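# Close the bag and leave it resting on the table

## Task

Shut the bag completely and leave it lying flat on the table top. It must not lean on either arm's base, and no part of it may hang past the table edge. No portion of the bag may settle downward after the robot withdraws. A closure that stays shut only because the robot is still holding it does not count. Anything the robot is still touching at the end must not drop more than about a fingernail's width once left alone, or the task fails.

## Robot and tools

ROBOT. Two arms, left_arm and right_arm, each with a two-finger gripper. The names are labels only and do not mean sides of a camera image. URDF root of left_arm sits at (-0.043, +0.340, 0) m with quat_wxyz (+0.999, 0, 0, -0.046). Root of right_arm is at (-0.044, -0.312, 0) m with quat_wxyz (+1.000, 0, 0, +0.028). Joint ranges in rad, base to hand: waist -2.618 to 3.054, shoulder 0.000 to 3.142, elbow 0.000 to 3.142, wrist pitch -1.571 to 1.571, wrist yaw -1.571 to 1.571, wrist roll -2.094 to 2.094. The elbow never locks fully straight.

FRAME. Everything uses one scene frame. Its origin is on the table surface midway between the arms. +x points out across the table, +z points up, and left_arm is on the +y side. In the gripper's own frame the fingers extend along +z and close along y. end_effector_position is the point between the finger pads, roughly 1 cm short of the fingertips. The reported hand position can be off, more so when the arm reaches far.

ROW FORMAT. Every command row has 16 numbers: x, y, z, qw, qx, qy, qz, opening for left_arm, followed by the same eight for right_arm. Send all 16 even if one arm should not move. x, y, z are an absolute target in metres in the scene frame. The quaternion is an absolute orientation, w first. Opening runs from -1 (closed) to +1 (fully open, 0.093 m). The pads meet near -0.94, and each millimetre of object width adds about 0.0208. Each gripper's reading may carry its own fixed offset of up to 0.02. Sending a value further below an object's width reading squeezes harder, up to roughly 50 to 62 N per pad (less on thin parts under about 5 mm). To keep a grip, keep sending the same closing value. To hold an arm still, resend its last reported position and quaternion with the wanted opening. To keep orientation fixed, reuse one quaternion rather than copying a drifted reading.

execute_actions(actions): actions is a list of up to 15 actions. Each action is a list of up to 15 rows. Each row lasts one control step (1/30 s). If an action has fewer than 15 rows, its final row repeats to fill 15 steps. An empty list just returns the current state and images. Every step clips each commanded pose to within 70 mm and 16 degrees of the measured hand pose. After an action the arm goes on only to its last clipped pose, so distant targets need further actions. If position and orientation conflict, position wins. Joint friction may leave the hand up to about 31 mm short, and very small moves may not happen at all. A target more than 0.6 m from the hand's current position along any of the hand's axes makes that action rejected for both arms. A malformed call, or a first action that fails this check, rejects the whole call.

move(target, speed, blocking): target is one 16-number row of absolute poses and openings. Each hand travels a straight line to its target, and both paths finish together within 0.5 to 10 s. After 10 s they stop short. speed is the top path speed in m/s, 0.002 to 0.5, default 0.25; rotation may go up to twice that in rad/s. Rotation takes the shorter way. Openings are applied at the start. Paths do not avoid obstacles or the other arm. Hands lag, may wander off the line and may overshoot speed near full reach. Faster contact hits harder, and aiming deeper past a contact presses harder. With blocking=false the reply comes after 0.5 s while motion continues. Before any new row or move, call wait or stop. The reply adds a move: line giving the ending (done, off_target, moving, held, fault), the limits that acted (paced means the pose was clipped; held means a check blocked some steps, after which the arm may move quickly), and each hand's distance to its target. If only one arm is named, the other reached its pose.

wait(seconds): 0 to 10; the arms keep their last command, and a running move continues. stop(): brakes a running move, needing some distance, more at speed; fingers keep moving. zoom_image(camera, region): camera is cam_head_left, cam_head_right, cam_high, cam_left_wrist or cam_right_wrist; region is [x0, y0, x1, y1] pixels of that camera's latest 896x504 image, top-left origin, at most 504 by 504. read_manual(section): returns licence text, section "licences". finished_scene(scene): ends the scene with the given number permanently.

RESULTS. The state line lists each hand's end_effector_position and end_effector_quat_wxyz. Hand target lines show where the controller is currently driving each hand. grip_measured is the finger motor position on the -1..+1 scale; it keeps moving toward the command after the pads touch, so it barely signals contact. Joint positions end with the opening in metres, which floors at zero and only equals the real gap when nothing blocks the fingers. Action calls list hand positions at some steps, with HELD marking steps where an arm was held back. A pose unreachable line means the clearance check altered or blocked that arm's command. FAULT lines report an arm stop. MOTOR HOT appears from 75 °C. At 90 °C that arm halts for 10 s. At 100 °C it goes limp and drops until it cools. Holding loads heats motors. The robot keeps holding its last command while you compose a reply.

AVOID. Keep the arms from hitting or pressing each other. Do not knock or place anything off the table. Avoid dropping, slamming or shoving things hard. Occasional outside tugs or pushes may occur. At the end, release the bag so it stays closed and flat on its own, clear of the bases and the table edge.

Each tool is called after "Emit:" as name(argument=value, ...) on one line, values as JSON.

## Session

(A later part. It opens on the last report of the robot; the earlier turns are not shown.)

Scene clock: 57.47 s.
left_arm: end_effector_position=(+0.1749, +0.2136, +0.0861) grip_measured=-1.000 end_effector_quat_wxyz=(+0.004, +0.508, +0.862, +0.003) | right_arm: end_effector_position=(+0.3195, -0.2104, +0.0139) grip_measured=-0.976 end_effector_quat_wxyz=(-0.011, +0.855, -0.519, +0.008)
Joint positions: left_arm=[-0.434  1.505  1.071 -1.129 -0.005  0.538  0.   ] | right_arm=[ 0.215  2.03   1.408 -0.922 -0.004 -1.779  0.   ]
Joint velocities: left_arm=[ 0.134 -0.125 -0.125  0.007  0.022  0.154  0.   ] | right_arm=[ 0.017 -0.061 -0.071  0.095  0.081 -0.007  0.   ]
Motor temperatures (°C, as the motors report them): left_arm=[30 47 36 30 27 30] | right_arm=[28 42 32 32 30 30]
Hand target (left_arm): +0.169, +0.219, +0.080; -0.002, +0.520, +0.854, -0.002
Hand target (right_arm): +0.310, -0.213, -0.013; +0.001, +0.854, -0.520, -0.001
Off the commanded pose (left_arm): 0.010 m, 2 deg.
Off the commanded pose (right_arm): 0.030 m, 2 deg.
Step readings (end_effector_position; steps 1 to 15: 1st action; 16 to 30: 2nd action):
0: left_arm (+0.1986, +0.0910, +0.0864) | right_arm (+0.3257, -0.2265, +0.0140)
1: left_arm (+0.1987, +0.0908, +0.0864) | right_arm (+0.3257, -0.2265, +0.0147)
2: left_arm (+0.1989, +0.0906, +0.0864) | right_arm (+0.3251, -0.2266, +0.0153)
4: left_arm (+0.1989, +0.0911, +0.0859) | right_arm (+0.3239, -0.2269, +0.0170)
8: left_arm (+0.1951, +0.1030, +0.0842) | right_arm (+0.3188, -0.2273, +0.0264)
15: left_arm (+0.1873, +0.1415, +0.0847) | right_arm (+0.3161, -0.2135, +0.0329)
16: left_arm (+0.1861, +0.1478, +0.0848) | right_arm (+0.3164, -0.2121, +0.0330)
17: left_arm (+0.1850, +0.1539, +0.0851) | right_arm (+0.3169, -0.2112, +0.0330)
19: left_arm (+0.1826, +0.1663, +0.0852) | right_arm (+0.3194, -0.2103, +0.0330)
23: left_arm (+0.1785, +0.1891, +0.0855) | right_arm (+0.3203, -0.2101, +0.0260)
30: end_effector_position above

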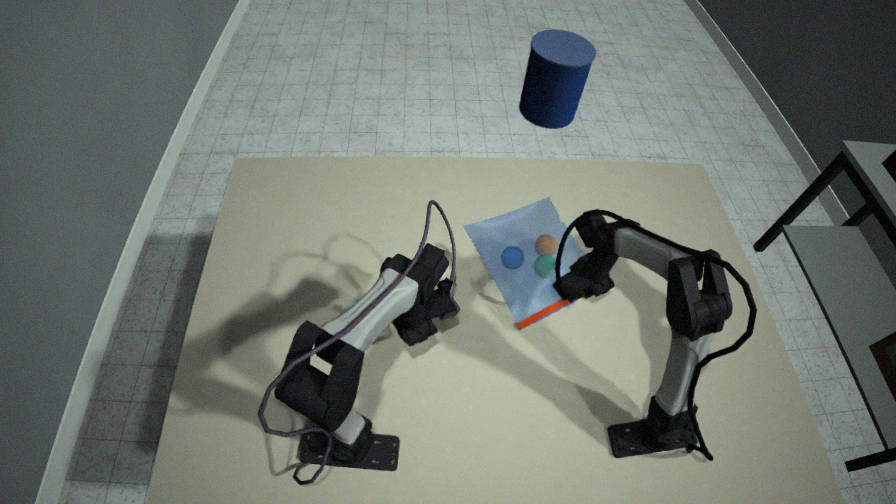

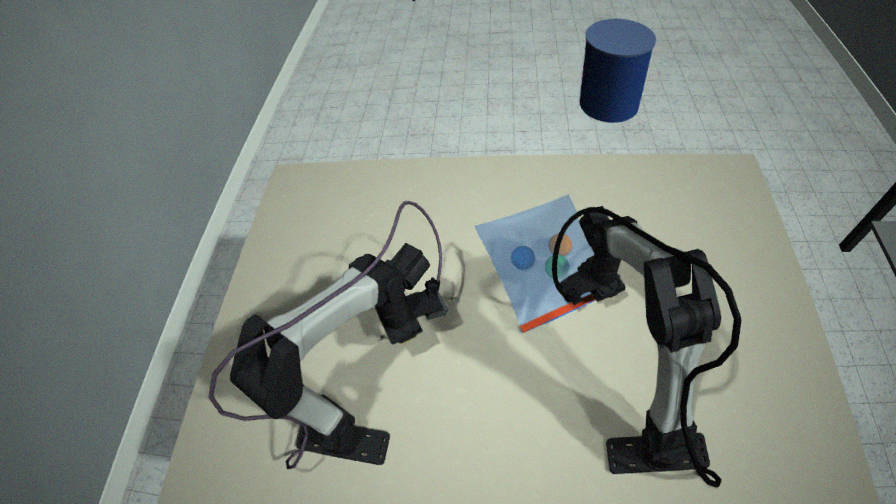

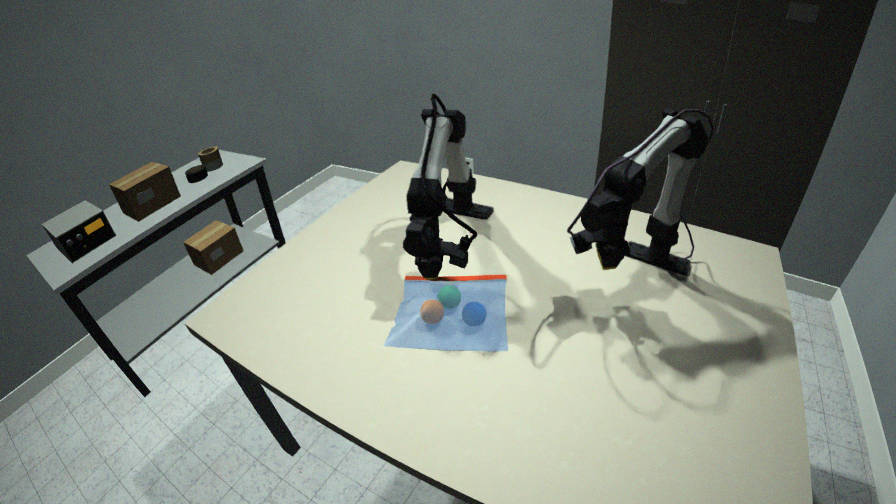

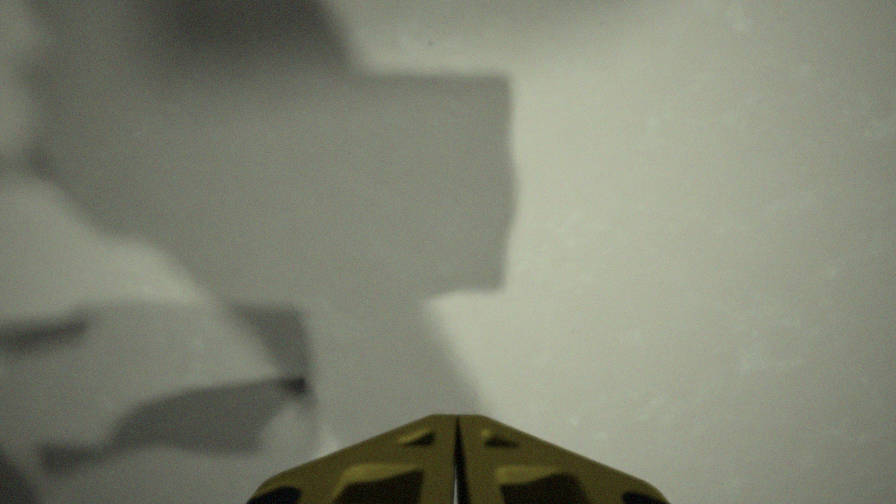

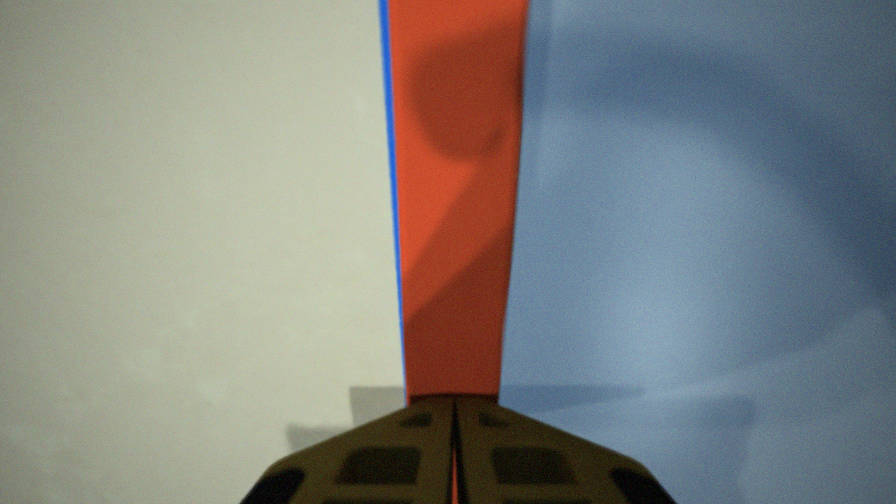

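Emit:
execute_actions(actions=[])

Scene clock: 61.43 s.
left_arm: end_effector_position=(+0.1746, +0.2154, +0.0862) grip_measured=-1.000 end_effector_quat_wxyz=(+0.004, +0.520, +0.854, +0.003) | right_arm: end_effector_position=(+0.3197, -0.2104, +0.0140) grip_measured=-0.976 end_effector_quat_wxyz=(-0.013, +0.855, -0.519, +0.010)
Joint positions: left_arm=[-0.429  1.499  1.067 -1.129 -0.005  0.572  0.   ] | right_arm=[ 0.215  2.026  1.402 -0.915 -0.004 -1.779  0.   ]
Joint velocities: left_arm=[-0.002 -0.002  0.002  0.007 -0.037 -0.022  0.   ] | right_arm=[-0.022 -0.007  0.002  0.007 -0.051 -0.022  0.   ]
Motor temperatures (°C, as the motors report them): left_arm=[30 47 36 30 27 30] | right_arm=[28 42 32 32 30 30]
Hand target (left_arm): +0.169, +0.219, +0.080; -0.002, +0.520, +0.854, -0.002
Hand target (right_arm): +0.310, -0.213, -0.013; +0.001, +0.854, -0.520, -0.001
Off the commanded pose (left_arm): 0.009 m, 1 deg.
Off the commanded pose (right_arm): 0.030 m, 2 deg.

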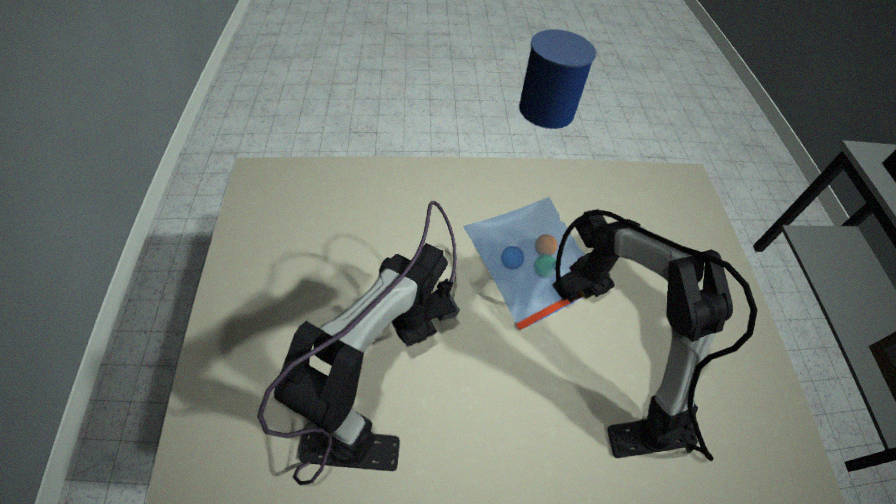

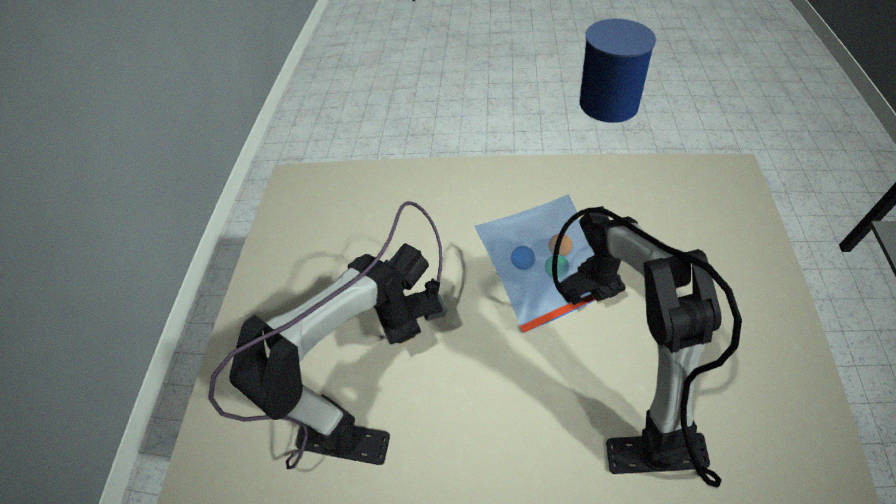

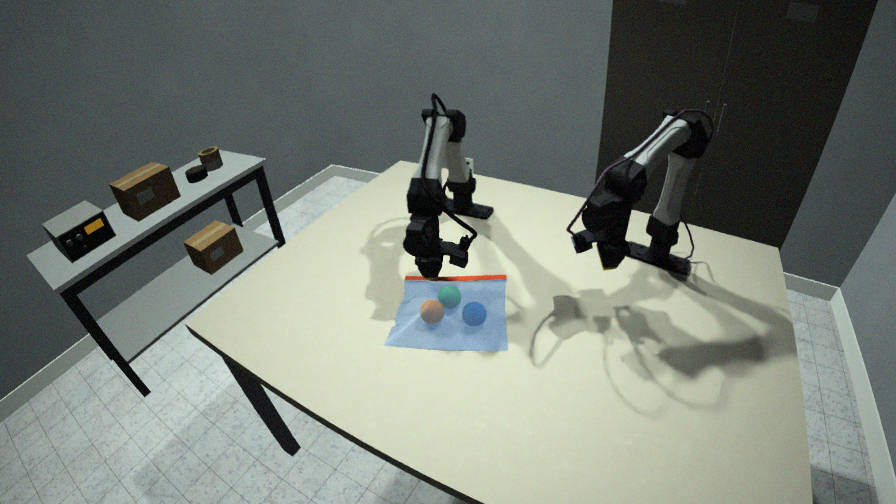

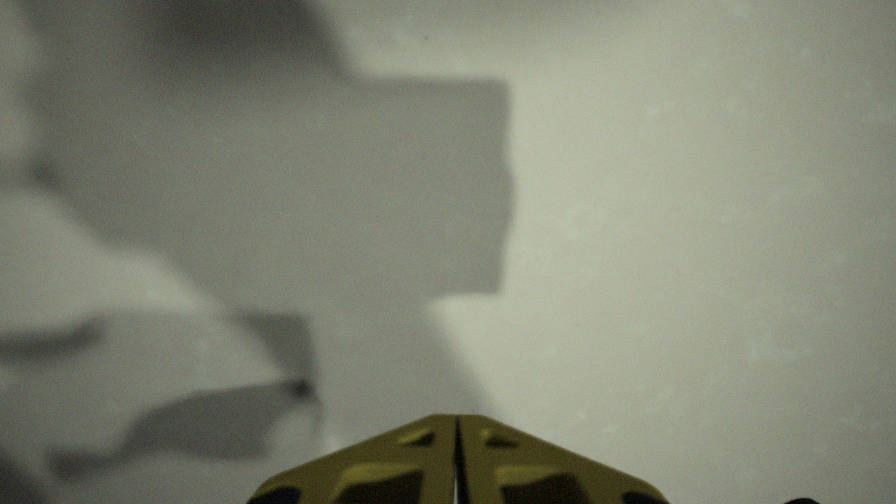

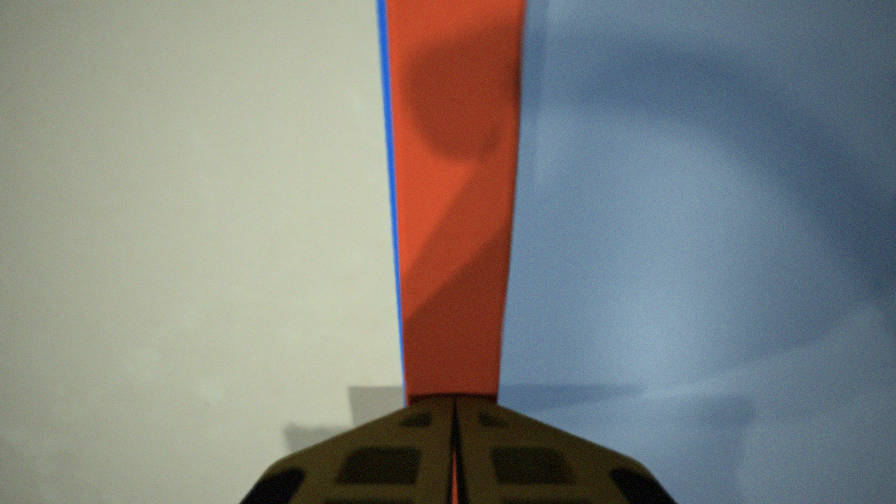

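Emit:
execute_actions(actions=[[[0.17,0.22,0.08,0,0.5202,0.854,0,-1,0.3112,-0.212,-0.002,0,-0.854,0.5202,0,-1],[0.17,0.22,0.08,0,0.5202,0.854,0,-1,0.3112,-0.212,0.010,0,-0.854,0.5202,0,-1],[0.17,0.22,0.08,0,0.5202,0.854,0,-1,0.3112,-0.212,0.021,0,-0.854,0.5202,0,-1],[0.17,0.22,0.08,0,0.5202,0.854,0,-1,0.3112,-0.212,0.031,0,-0.854,0.5202,0,-1],[0.17,0.22,0.08,0,0.5202,0.854,0,-1,0.3112,-0.212,0.039,0,-0.854,0.5202,0,-1],[0.17,0.22,0.08,0,0.5202,0.854,0,-1,0.3109,-0.2099,0.045,0,-0.854,0.5202,0,-1],[0.17,0.22,0.08,0,0.5202,0.854,0,-1,0.3106,-0.2078,0.048,0,-0.854,0.5202,0,-1],[0.17,0.22,0.08,0,0.5202,0.854,0,-1,0.3103,-0.2057,0.048,0,-0.854,0.5202,0,-1],[0.17,0.22,0.08,0,0.5202,0.854,0,-1,0.3100,-0.2037,0.046,0,-0.854,0.5202,0,-1],[0.17,0.22,0.08,0,0.5202,0.854,0,-1,0.3096,-0.2016,0.043,0,-0.854,0.5202,0,-1],[0.17,0.22,0.08,0,0.5202,0.854,0,-1,0.3093,-0.1995,0.040,0,-0.854,0.5202,0,-1],[0.17,0.22,0.08,0,0.5202,0.854,0,-1,0.3090,-0.1974,0.037,0,-0.854,0.5202,0,-1],[0.17,0.22,0.08,0,0.5202,0.854,0,-1,0.3087,-0.1953,0.034,0,-0.854,0.5202,0,-1],[0.17,0.22,0.08,0,0.5202,0.854,0,-1,0.3087,-0.1953,0.031,0,-0.854,0.5202,0,-1],[0.17,0.22,0.08,0,0.5202,0.854,0,-1,0.3087,-0.1953,0.028,0,-0.854,0.5202,0,-1]],[[0.17,0.22,0.08,0,0.5202,0.854,0,-1,0.3087,-0.1953,0.025,0,-0.854,0.5202,0,-1],[0.17,0.22,0.08,0,0.5202,0.854,0,-1,0.3087,-0.1953,0.022,0,-0.854,0.5202,0,-1],[0.17,0.22,0.08,0,0.5202,0.854,0,-1,0.3087,-0.1953,0.019,0,-0.854,0.5202,0,-1],[0.17,0.22,0.08,0,0.5202,0.854,0,-1,0.3087,-0.1953,0.016,0,-0.854,0.5202,0,-1],[0.17,0.22,0.08,0,0.5202,0.854,0,-1,0.3087,-0.1953,0.013,0,-0.854,0.5202,0,-1],[0.17,0.22,0.08,0,0.5202,0.854,0,-1,0.3087,-0.1953,0.010,0,-0.854,0.5202,0,-1],[0.17,0.22,0.08,0,0.5202,0.854,0,-1,0.3087,-0.1953,0.007,0,-0.854,0.5202,0,-1],[0.17,0.22,0.08,0,0.5202,0.854,0,-1,0.3087,-0.1953,0.004,0,-0.854,0.5202,0,-1],[0.17,0.22,0.08,0,0.5202,0.854,0,-1,0.3087,-0.1953,0.001,0,-0.854,0.5202,0,-1],[0.17,0.22,0.08,0,0.5202,0.854,0,-1,0.3087,-0.1953,-0.002,0,-0.854,0.5202,0,-1],[0.17,0.22,0.08,0,0.5202,0.854,0,-1,0.3077,-0.1956,-0.005,0,-0.854,0.5202,0,-1],[0.17,0.22,0.08,0,0.5202,0.854,0,-1,0.3068,-0.1959,-0.008,0,-0.854,0.5202,0,-1],[0.17,0.22,0.08,0,0.5202,0.854,0,-1,0.3058,-0.1963,-0.011,0,-0.854,0.5202,0,-1],[0.17,0.22,0.08,0,0.5202,0.854,0,-1,0.3049,-0.1966,-0.013,0,-0.854,0.5202,0,-1],[0.17,0.22,0.08,0,0.5202,0.854,0,-1,0.3039,-0.1969,-0.015,0,-0.854,0.5202,0,-1]]])

Scene clock: 66.27 s.
left_arm: end_effector_position=(+0.1750, +0.2152, +0.0862) grip_measured=-1.000 end_effector_quat_wxyz=(+0.005, +0.521, +0.853, +0.003) | right_arm: end_effector_position=(+0.3121, -0.1951, +0.0138) grip_measured=-0.976 end_effector_quat_wxyz=(-0.011, +0.855, -0.519, +0.007)
Joint positions: left_arm=[-0.429  1.499  1.067 -1.127 -0.005  0.575  0.   ] | right_arm=[ 0.26   2.021  1.395 -0.918 -0.003 -1.734  0.   ]
Joint velocities: left_arm=[-0.017 -0.007 -0.017  0.051  0.007  0.022  0.   ] | right_arm=[ 0.002 -0.056 -0.061  0.095  0.007 -0.037  0.   ]
Motor temperatures (°C, as the motors report them): left_arm=[30 46 36 30 27 30] | right_arm=[28 43 32 32 30 30]
Hand target (left_arm): +0.170, +0.220, +0.080; -0.000, +0.520, +0.854, -0.000
Hand target (right_arm): +0.302, -0.198, -0.013; +0.001, +0.854, -0.520, -0.001
Off the commanded pose (left_arm): 0.009 m, 1 deg.
Off the commanded pose (right_arm): 0.030 m, 2 deg.
Step readings (end_effector_position; steps 1 to 15: 1st action; 16 to 30: 2nd action):
0: left_arm (+0.1746, +0.2154, +0.0862) | right_arm (+0.3197, -0.2104, +0.0140)
1: left_arm (+0.1746, +0.2154, +0.0862) | right_arm (+0.3197, -0.2104, +0.0147)
2: left_arm (+0.1747, +0.2154, +0.0862) | right_arm (+0.3192, -0.2105, +0.0153)
4: left_arm (+0.1748, +0.2153, +0.0862) | right_arm (+0.3179, -0.2109, +0.0170)
8: left_arm (+0.1749, +0.2152, +0.0862) | right_arm (+0.3124, -0.2117, +0.0262)
15: left_arm (+0.1750, +0.2152, +0.0862) | right_arm (+0.3091, -0.1982, +0.0329)
16: left_arm (+0.1750, +0.2152, +0.0862) | right_arm (+0.3092, -0.1968, +0.0329)
17: left_arm (+0.1750, +0.2152, +0.0862) | right_arm (+0.3097, -0.1959, +0.0329)
19: left_arm (+0.1750, +0.2152, +0.0862) | right_arm (+0.3121, -0.1950, +0.0329)
23: left_arm (+0.1750, +0.2152, +0.0862) | right_arm (+0.3130, -0.1947, +0.0259)
30: end_effector_position above

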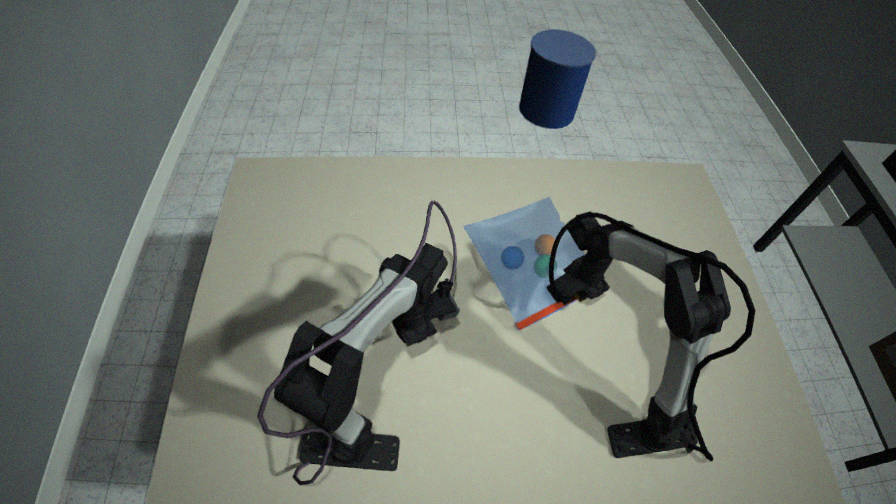

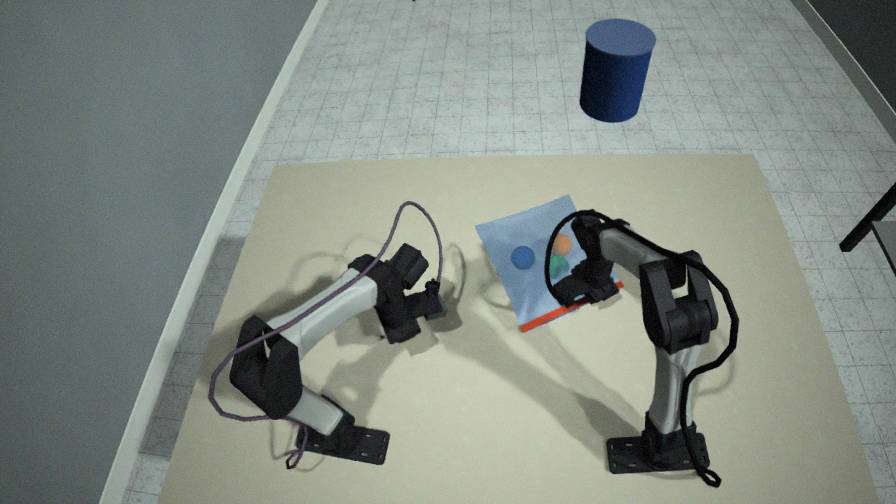

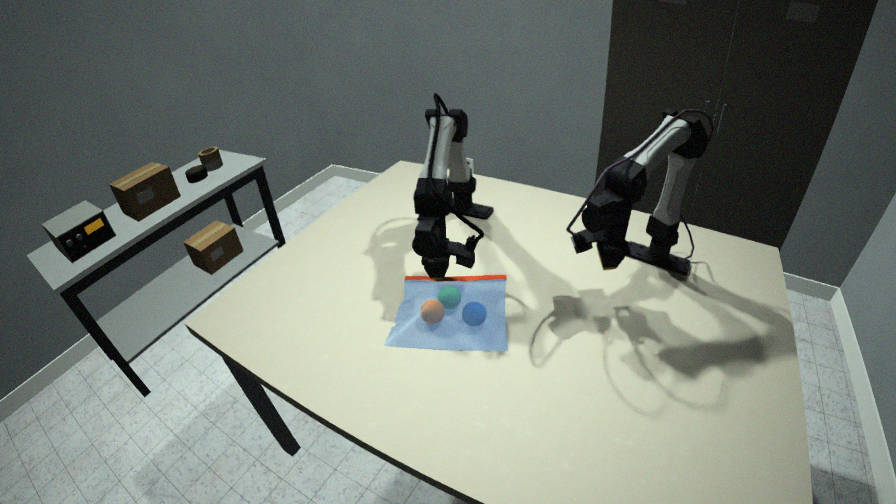

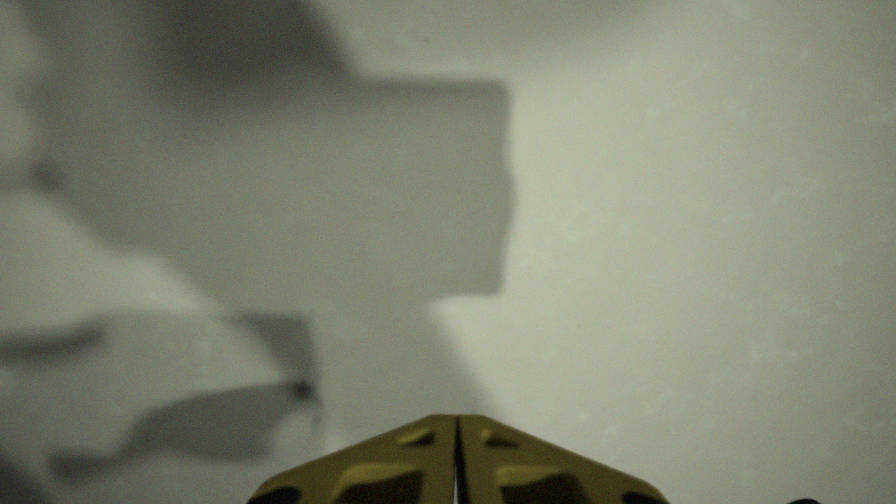

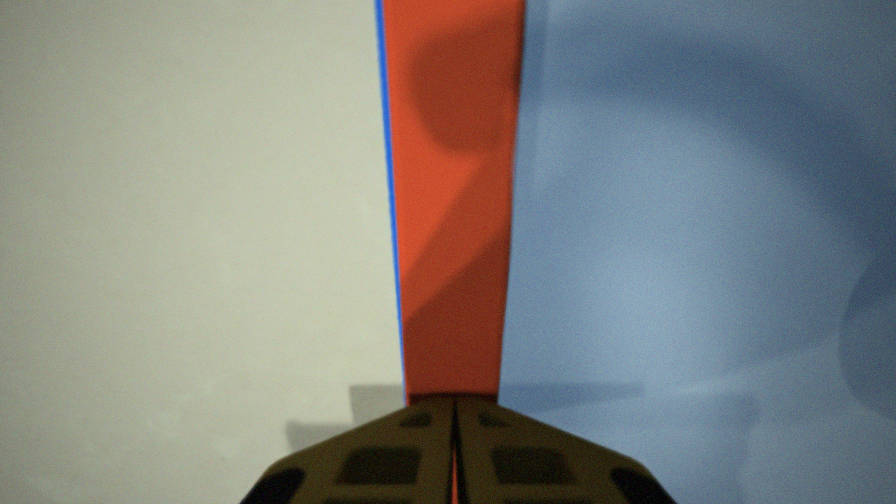

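Emit:
execute_actions(actions=[[[0.17,0.22,0.08,0,0.5202,0.854,0,-1,0.3039,-0.1969,-0.002,0,-0.854,0.5202,0,-1],[0.17,0.22,0.08,0,0.5202,0.854,0,-1,0.3039,-0.1969,0.010,0,-0.854,0.5202,0,-1],[0.17,0.22,0.08,0,0.5202,0.854,0,-1,0.3039,-0.1969,0.021,0,-0.854,0.5202,0,-1],[0.17,0.22,0.08,0,0.5202,0.854,0,-1,0.3039,-0.1969,0.031,0,-0.854,0.5202,0,-1],[0.17,0.22,0.08,0,0.5202,0.854,0,-1,0.3039,-0.1969,0.039,0,-0.854,0.5202,0,-1],[0.17,0.22,0.08,0,0.5202,0.854,0,-1,0.3036,-0.1948,0.045,0,-0.854,0.5202,0,-1],[0.17,0.22,0.08,0,0.5202,0.854,0,-1,0.3033,-0.1927,0.048,0,-0.854,0.5202,0,-1],[0.17,0.22,0.08,0,0.5202,0.854,0,-1,0.3030,-0.1905,0.048,0,-0.854,0.5202,0,-1],[0.17,0.22,0.08,0,0.5202,0.854,0,-1,0.3027,-0.1884,0.046,0,-0.854,0.5202,0,-1],[0.17,0.22,0.08,0,0.5202,0.854,0,-1,0.3023,-0.1863,0.043,0,-0.854,0.5202,0,-1],[0.17,0.22,0.08,0,0.5202,0.854,0,-1,0.3020,-0.1842,0.040,0,-0.854,0.5202,0,-1],[0.17,0.22,0.08,0,0.5202,0.854,0,-1,0.3017,-0.1820,0.037,0,-0.854,0.5202,0,-1],[0.17,0.22,0.08,0,0.5202,0.854,0,-1,0.3014,-0.1799,0.034,0,-0.854,0.5202,0,-1],[0.17,0.22,0.08,0,0.5202,0.854,0,-1,0.3014,-0.1799,0.031,0,-0.854,0.5202,0,-1],[0.17,0.22,0.08,0,0.5202,0.854,0,-1,0.3014,-0.1799,0.028,0,-0.854,0.5202,0,-1]],[[0.17,0.22,0.08,0,0.5202,0.854,0,-1,0.3014,-0.1799,0.025,0,-0.854,0.5202,0,-1],[0.17,0.22,0.08,0,0.5202,0.854,0,-1,0.3014,-0.1799,0.022,0,-0.854,0.5202,0,-1],[0.17,0.22,0.08,0,0.5202,0.854,0,-1,0.3014,-0.1799,0.019,0,-0.854,0.5202,0,-1],[0.17,0.22,0.08,0,0.5202,0.854,0,-1,0.3014,-0.1799,0.016,0,-0.854,0.5202,0,-1],[0.17,0.22,0.08,0,0.5202,0.854,0,-1,0.3014,-0.1799,0.013,0,-0.854,0.5202,0,-1],[0.17,0.22,0.08,0,0.5202,0.854,0,-1,0.3014,-0.1799,0.010,0,-0.854,0.5202,0,-1],[0.17,0.22,0.08,0,0.5202,0.854,0,-1,0.3014,-0.1799,0.007,0,-0.854,0.5202,0,-1],[0.17,0.22,0.08,0,0.5202,0.854,0,-1,0.3014,-0.1799,0.004,0,-0.854,0.5202,0,-1],[0.17,0.22,0.08,0,0.5202,0.854,0,-1,0.3014,-0.1799,0.001,0,-0.854,0.5202,0,-1],[0.17,0.22,0.08,0,0.5202,0.854,0,-1,0.3014,-0.1799,-0.002,0,-0.854,0.5202,0,-1],[0.17,0.22,0.08,0,0.5202,0.854,0,-1,0.3005,-0.1803,-0.005,0,-0.854,0.5202,0,-1],[0.17,0.22,0.08,0,0.5202,0.854,0,-1,0.2995,-0.1806,-0.008,0,-0.854,0.5202,0,-1],[0.17,0.22,0.08,0,0.5202,0.854,0,-1,0.2986,-0.1810,-0.011,0,-0.854,0.5202,0,-1],[0.17,0.22,0.08,0,0.5202,0.854,0,-1,0.2976,-0.1813,-0.013,0,-0.854,0.5202,0,-1],[0.17,0.22,0.08,0,0.5202,0.854,0,-1,0.2967,-0.1817,-0.015,0,-0.854,0.5202,0,-1]]])

Scene clock: 70.73 s.
left_arm: end_effector_position=(+0.1751, +0.2151, +0.0862) grip_measured=-1.000 end_effector_quat_wxyz=(+0.006, +0.521, +0.853, +0.003) | right_arm: end_effector_position=(+0.3051, -0.1796, +0.0138) grip_measured=-0.976 end_effector_quat_wxyz=(-0.012, +0.855, -0.519, +0.008)
Joint positions: left_arm=[-0.429  1.499  1.067 -1.127 -0.005  0.575  0.   ] | right_arm=[ 0.306  2.015  1.386 -0.913 -0.002 -1.688  0.   ]
Joint velocities: left_arm=[-0.002 -0.012 -0.032 -0.007  0.066 -0.037  0.   ] | right_arm=[ 0.007 -0.056 -0.066  0.066  0.037  0.007  0.   ]
Motor temperatures (°C, as the motors report them): left_arm=[30 45 36 30 27 30] | right_arm=[28 43 32 32 30 30]
Hand target (left_arm): +0.170, +0.220, +0.080; -0.000, +0.520, +0.854, -0.000
Hand target (right_arm): +0.295, -0.183, -0.013; +0.001, +0.854, -0.520, -0.001
Off the commanded pose (left_arm): 0.009 m, 1 deg.
Off the commanded pose (right_arm): 0.030 m, 2 deg.
Step readings (end_effector_position; steps 1 to 15: 1st action; 16 to 30: 2nd action):
0: left_arm (+0.1751, +0.2151, +0.0862) | right_arm (+0.3124, -0.1950, +0.0139)
1: left_arm (+0.1751, +0.2151, +0.0862) | right_arm (+0.3124, -0.1950, +0.0147)
2: left_arm (+0.1751, +0.2151, +0.0862) | right_arm (+0.3118, -0.1952, +0.0153)
4: left_arm (+0.1751, +0.2151, +0.0862) | right_arm (+0.3106, -0.1956, +0.0169)
8: left_arm (+0.1751, +0.2151, +0.0862) | right_arm (+0.3051, -0.1966, +0.0261)
15: left_arm (+0.1751, +0.2151, +0.0862) | right_arm (+0.3016, -0.1830, +0.0330)
16: left_arm (+0.1751, +0.2151, +0.0862) | right_arm (+0.3017, -0.1816, +0.0330)
17: left_arm (+0.1751, +0.2151, +0.0862) | right_arm (+0.3022, -0.1806, +0.0330)
19: left_arm (+0.1751, +0.2151, +0.0862) | right_arm (+0.3046, -0.1796, +0.0331)
23: left_arm (+0.1751, +0.2151, +0.0862) | right_arm (+0.3059, -0.1791, +0.0264)
30: end_effector_position above

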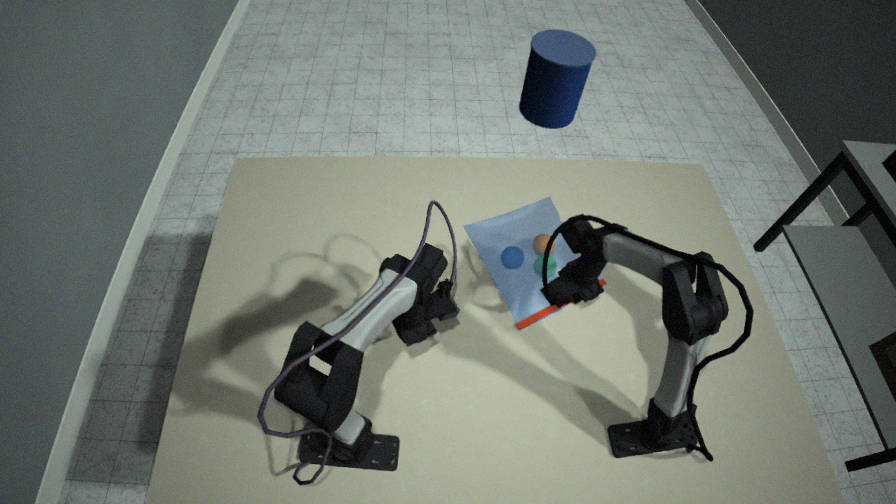

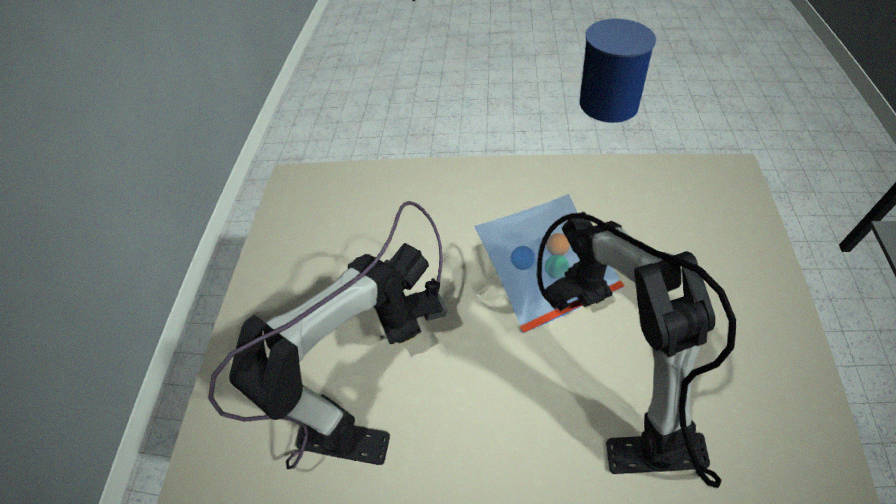

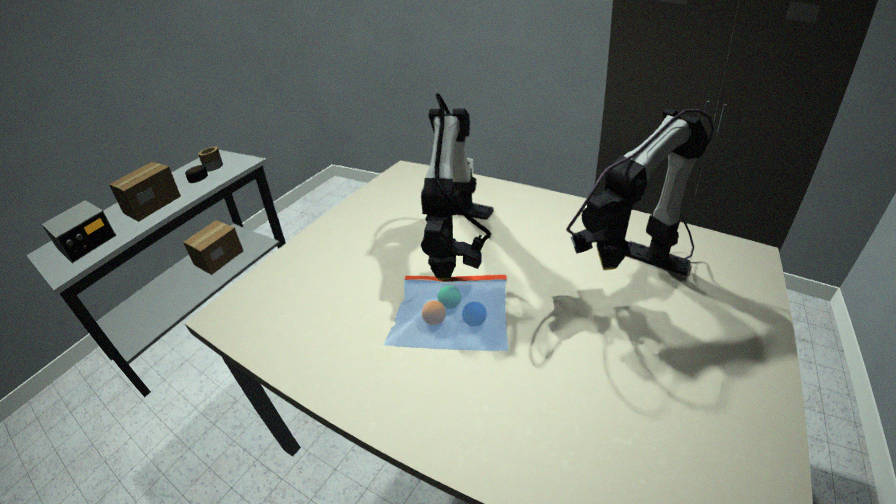

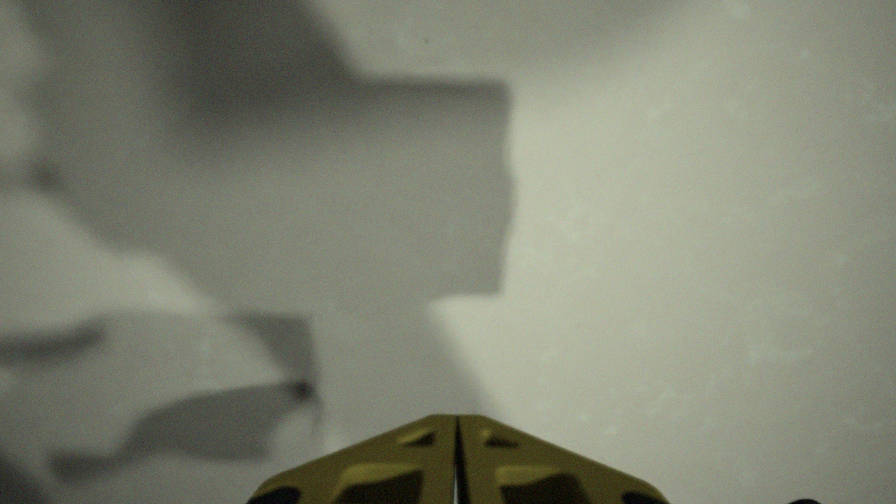

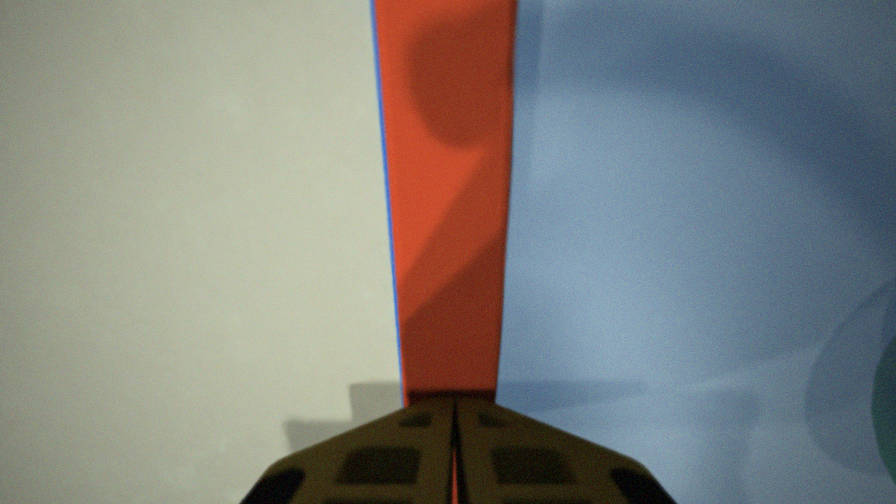

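Emit:
execute_actions(actions=[[[0.17,0.22,0.08,0,0.5202,0.854,0,-1,0.2967,-0.1817,-0.002,0,-0.854,0.5202,0,-1],[0.17,0.22,0.08,0,0.5202,0.854,0,-1,0.2967,-0.1817,0.010,0,-0.854,0.5202,0,-1],[0.17,0.22,0.08,0,0.5202,0.854,0,-1,0.2967,-0.1817,0.021,0,-0.854,0.5202,0,-1],[0.17,0.22,0.08,0,0.5202,0.854,0,-1,0.2967,-0.1817,0.031,0,-0.854,0.5202,0,-1],[0.17,0.22,0.08,0,0.5202,0.854,0,-1,0.2967,-0.1817,0.039,0,-0.854,0.5202,0,-1],[0.17,0.22,0.08,0,0.5202,0.854,0,-1,0.2963,-0.1796,0.045,0,-0.854,0.5202,0,-1],[0.17,0.22,0.08,0,0.5202,0.854,0,-1,0.2958,-0.1775,0.048,0,-0.854,0.5202,0,-1],[0.17,0.22,0.08,0,0.5202,0.854,0,-1,0.2954,-0.1754,0.048,0,-0.854,0.5202,0,-1],[0.17,0.22,0.08,0,0.5202,0.854,0,-1,0.2950,-0.1734,0.046,0,-0.854,0.5202,0,-1],[0.17,0.22,0.08,0,0.5202,0.854,0,-1,0.2945,-0.1713,0.043,0,-0.854,0.5202,0,-1],[0.17,0.22,0.08,0,0.5202,0.854,0,-1,0.2941,-0.1692,0.040,0,-0.854,0.5202,0,-1],[0.17,0.22,0.08,0,0.5202,0.854,0,-1,0.2936,-0.1671,0.037,0,-0.854,0.5202,0,-1],[0.17,0.22,0.08,0,0.5202,0.854,0,-1,0.2932,-0.1650,0.034,0,-0.854,0.5202,0,-1],[0.17,0.22,0.08,0,0.5202,0.854,0,-1,0.2932,-0.1650,0.031,0,-0.854,0.5202,0,-1],[0.17,0.22,0.08,0,0.5202,0.854,0,-1,0.2932,-0.1650,0.028,0,-0.854,0.5202,0,-1]],[[0.17,0.22,0.08,0,0.5202,0.854,0,-1,0.2932,-0.1650,0.025,0,-0.854,0.5202,0,-1],[0.17,0.22,0.08,0,0.5202,0.854,0,-1,0.2932,-0.1650,0.022,0,-0.854,0.5202,0,-1],[0.17,0.22,0.08,0,0.5202,0.854,0,-1,0.2932,-0.1650,0.019,0,-0.854,0.5202,0,-1],[0.17,0.22,0.08,0,0.5202,0.854,0,-1,0.2932,-0.1650,0.016,0,-0.854,0.5202,0,-1],[0.17,0.22,0.08,0,0.5202,0.854,0,-1,0.2932,-0.1650,0.013,0,-0.854,0.5202,0,-1],[0.17,0.22,0.08,0,0.5202,0.854,0,-1,0.2932,-0.1650,0.010,0,-0.854,0.5202,0,-1],[0.17,0.22,0.08,0,0.5202,0.854,0,-1,0.2932,-0.1650,0.007,0,-0.854,0.5202,0,-1],[0.17,0.22,0.08,0,0.5202,0.854,0,-1,0.2932,-0.1650,0.004,0,-0.854,0.5202,0,-1],[0.17,0.22,0.08,0,0.5202,0.854,0,-1,0.2932,-0.1650,0.001,0,-0.854,0.5202,0,-1],[0.17,0.22,0.08,0,0.5202,0.854,0,-1,0.2932,-0.1650,-0.002,0,-0.854,0.5202,0,-1],[0.17,0.22,0.08,0,0.5202,0.854,0,-1,0.2923,-0.1654,-0.005,0,-0.854,0.5202,0,-1],[0.17,0.22,0.08,0,0.5202,0.854,0,-1,0.2914,-0.1658,-0.008,0,-0.854,0.5202,0,-1],[0.17,0.22,0.08,0,0.5202,0.854,0,-1,0.2904,-0.1662,-0.011,0,-0.854,0.5202,0,-1],[0.17,0.22,0.08,0,0.5202,0.854,0,-1,0.2895,-0.1666,-0.013,0,-0.854,0.5202,0,-1],[0.17,0.22,0.08,0,0.5202,0.854,0,-1,0.2886,-0.1670,-0.015,0,-0.854,0.5202,0,-1]]])

Scene clock: 76.77 s.
left_arm: end_effector_position=(+0.1751, +0.2151, +0.0862) grip_measured=-1.000 end_effector_quat_wxyz=(+0.006, +0.521, +0.853, +0.003) | right_arm: end_effector_position=(+0.2967, -0.1647, +0.0137) grip_measured=-0.976 end_effector_quat_wxyz=(-0.011, +0.855, -0.519, +0.007)
Joint positions: left_arm=[-0.429  1.499  1.067 -1.127 -0.005  0.575  0.   ] | right_arm=[ 0.352  2.009  1.376 -0.911 -0.002 -1.642  0.   ]
Joint velocities: left_arm=[-0.012  0.007  0.022 -0.007  0.037  0.007  0.   ] | right_arm=[-0.002 -0.042 -0.061  0.066 -0.051  0.051  0.   ]
Motor temperatures (°C, as the motors report them): left_arm=[30 44 36 30 27 30] | right_arm=[28 43 31 32 30 30]
Hand target (left_arm): +0.170, +0.220, +0.080; -0.000, +0.520, +0.854, -0.000
Hand target (right_arm): +0.287, -0.168, -0.013; +0.001, +0.854, -0.520, -0.001
Off the commanded pose (left_arm): 0.009 m, 1 deg.
Off the commanded pose (right_arm): 0.030 m, 2 deg.
Step readings (end_effector_position; steps 1 to 15: 1st action; 16 to 30: 2nd action):
0: left_arm (+0.1751, +0.2151, +0.0862) | right_arm (+0.3055, -0.1795, +0.0140)
1: left_arm (+0.1751, +0.2151, +0.0862) | right_arm (+0.3054, -0.1795, +0.0146)
2: left_arm (+0.1751, +0.2151, +0.0862) | right_arm (+0.3048, -0.1797, +0.0153)
4: left_arm (+0.1751, +0.2151, +0.0862) | right_arm (+0.3034, -0.1802, +0.0170)
8: left_arm (+0.1751, +0.2151, +0.0862) | right_arm (+0.2979, -0.1816, +0.0261)
15: left_arm (+0.1751, +0.2151, +0.0862) | right_arm (+0.2936, -0.1684, +0.0329)
16: left_arm (+0.1751, +0.2151, +0.0862) | right_arm (+0.2936, -0.1669, +0.0329)
17: left_arm (+0.1751, +0.2151, +0.0862) | right_arm (+0.2940, -0.1659, +0.0329)
19: left_arm (+0.1751, +0.2151, +0.0862) | right_arm (+0.2965, -0.1647, +0.0329)
23: left_arm (+0.1751, +0.2151, +0.0862) | right_arm (+0.2978, -0.1642, +0.0263)
30: end_effector_position above

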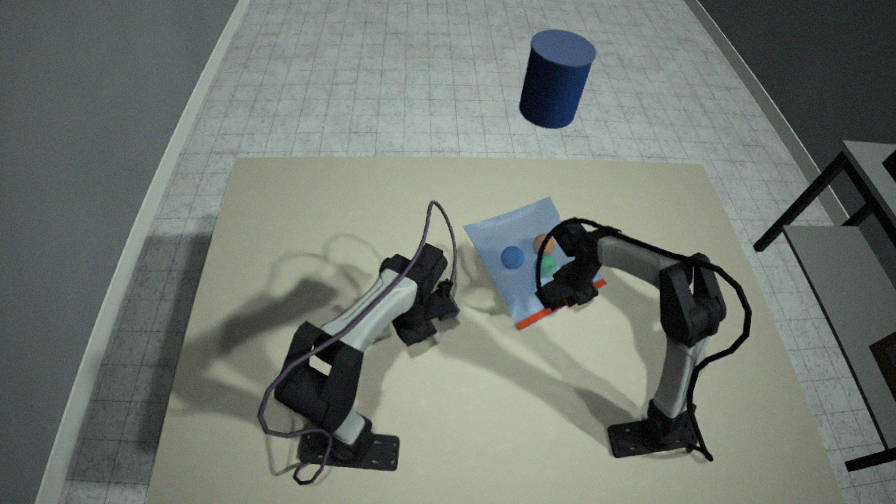

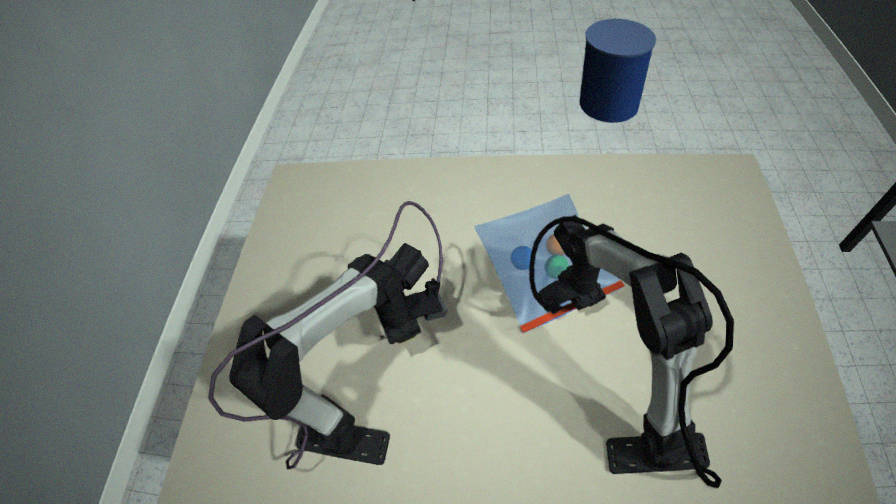

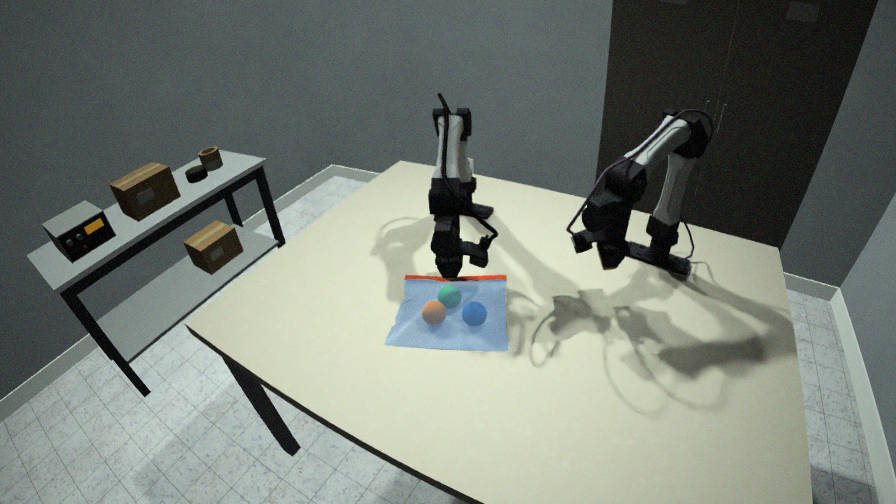

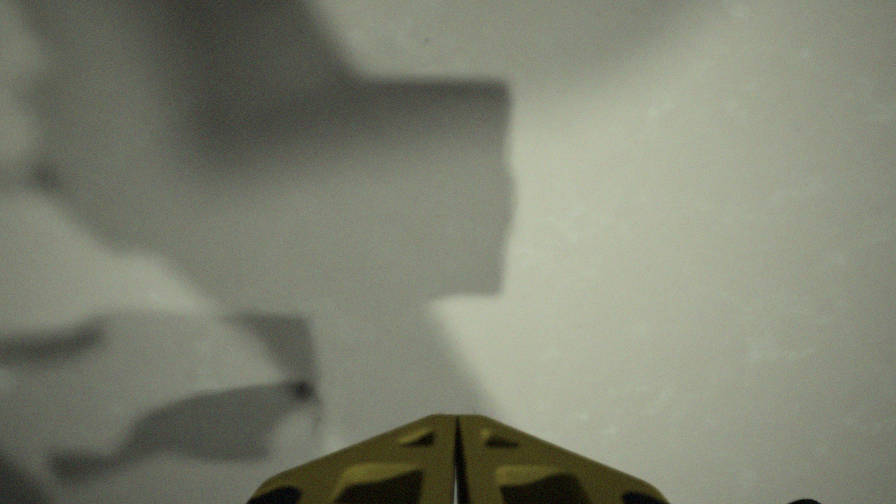

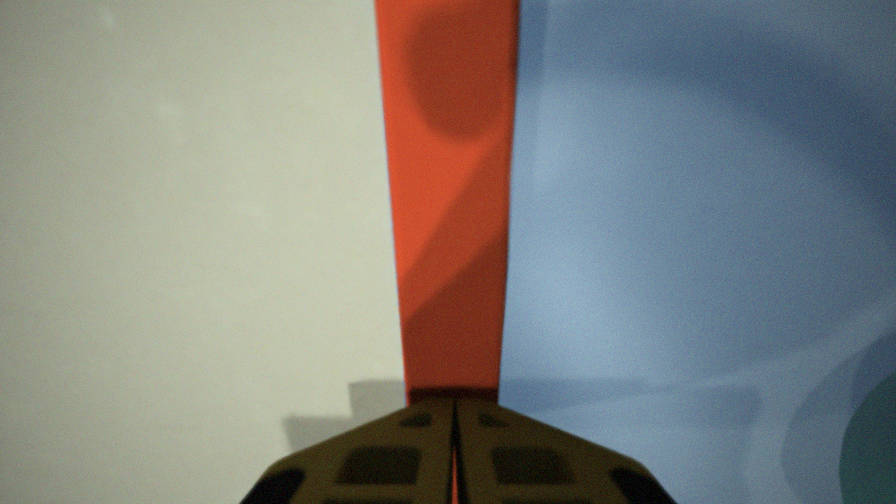

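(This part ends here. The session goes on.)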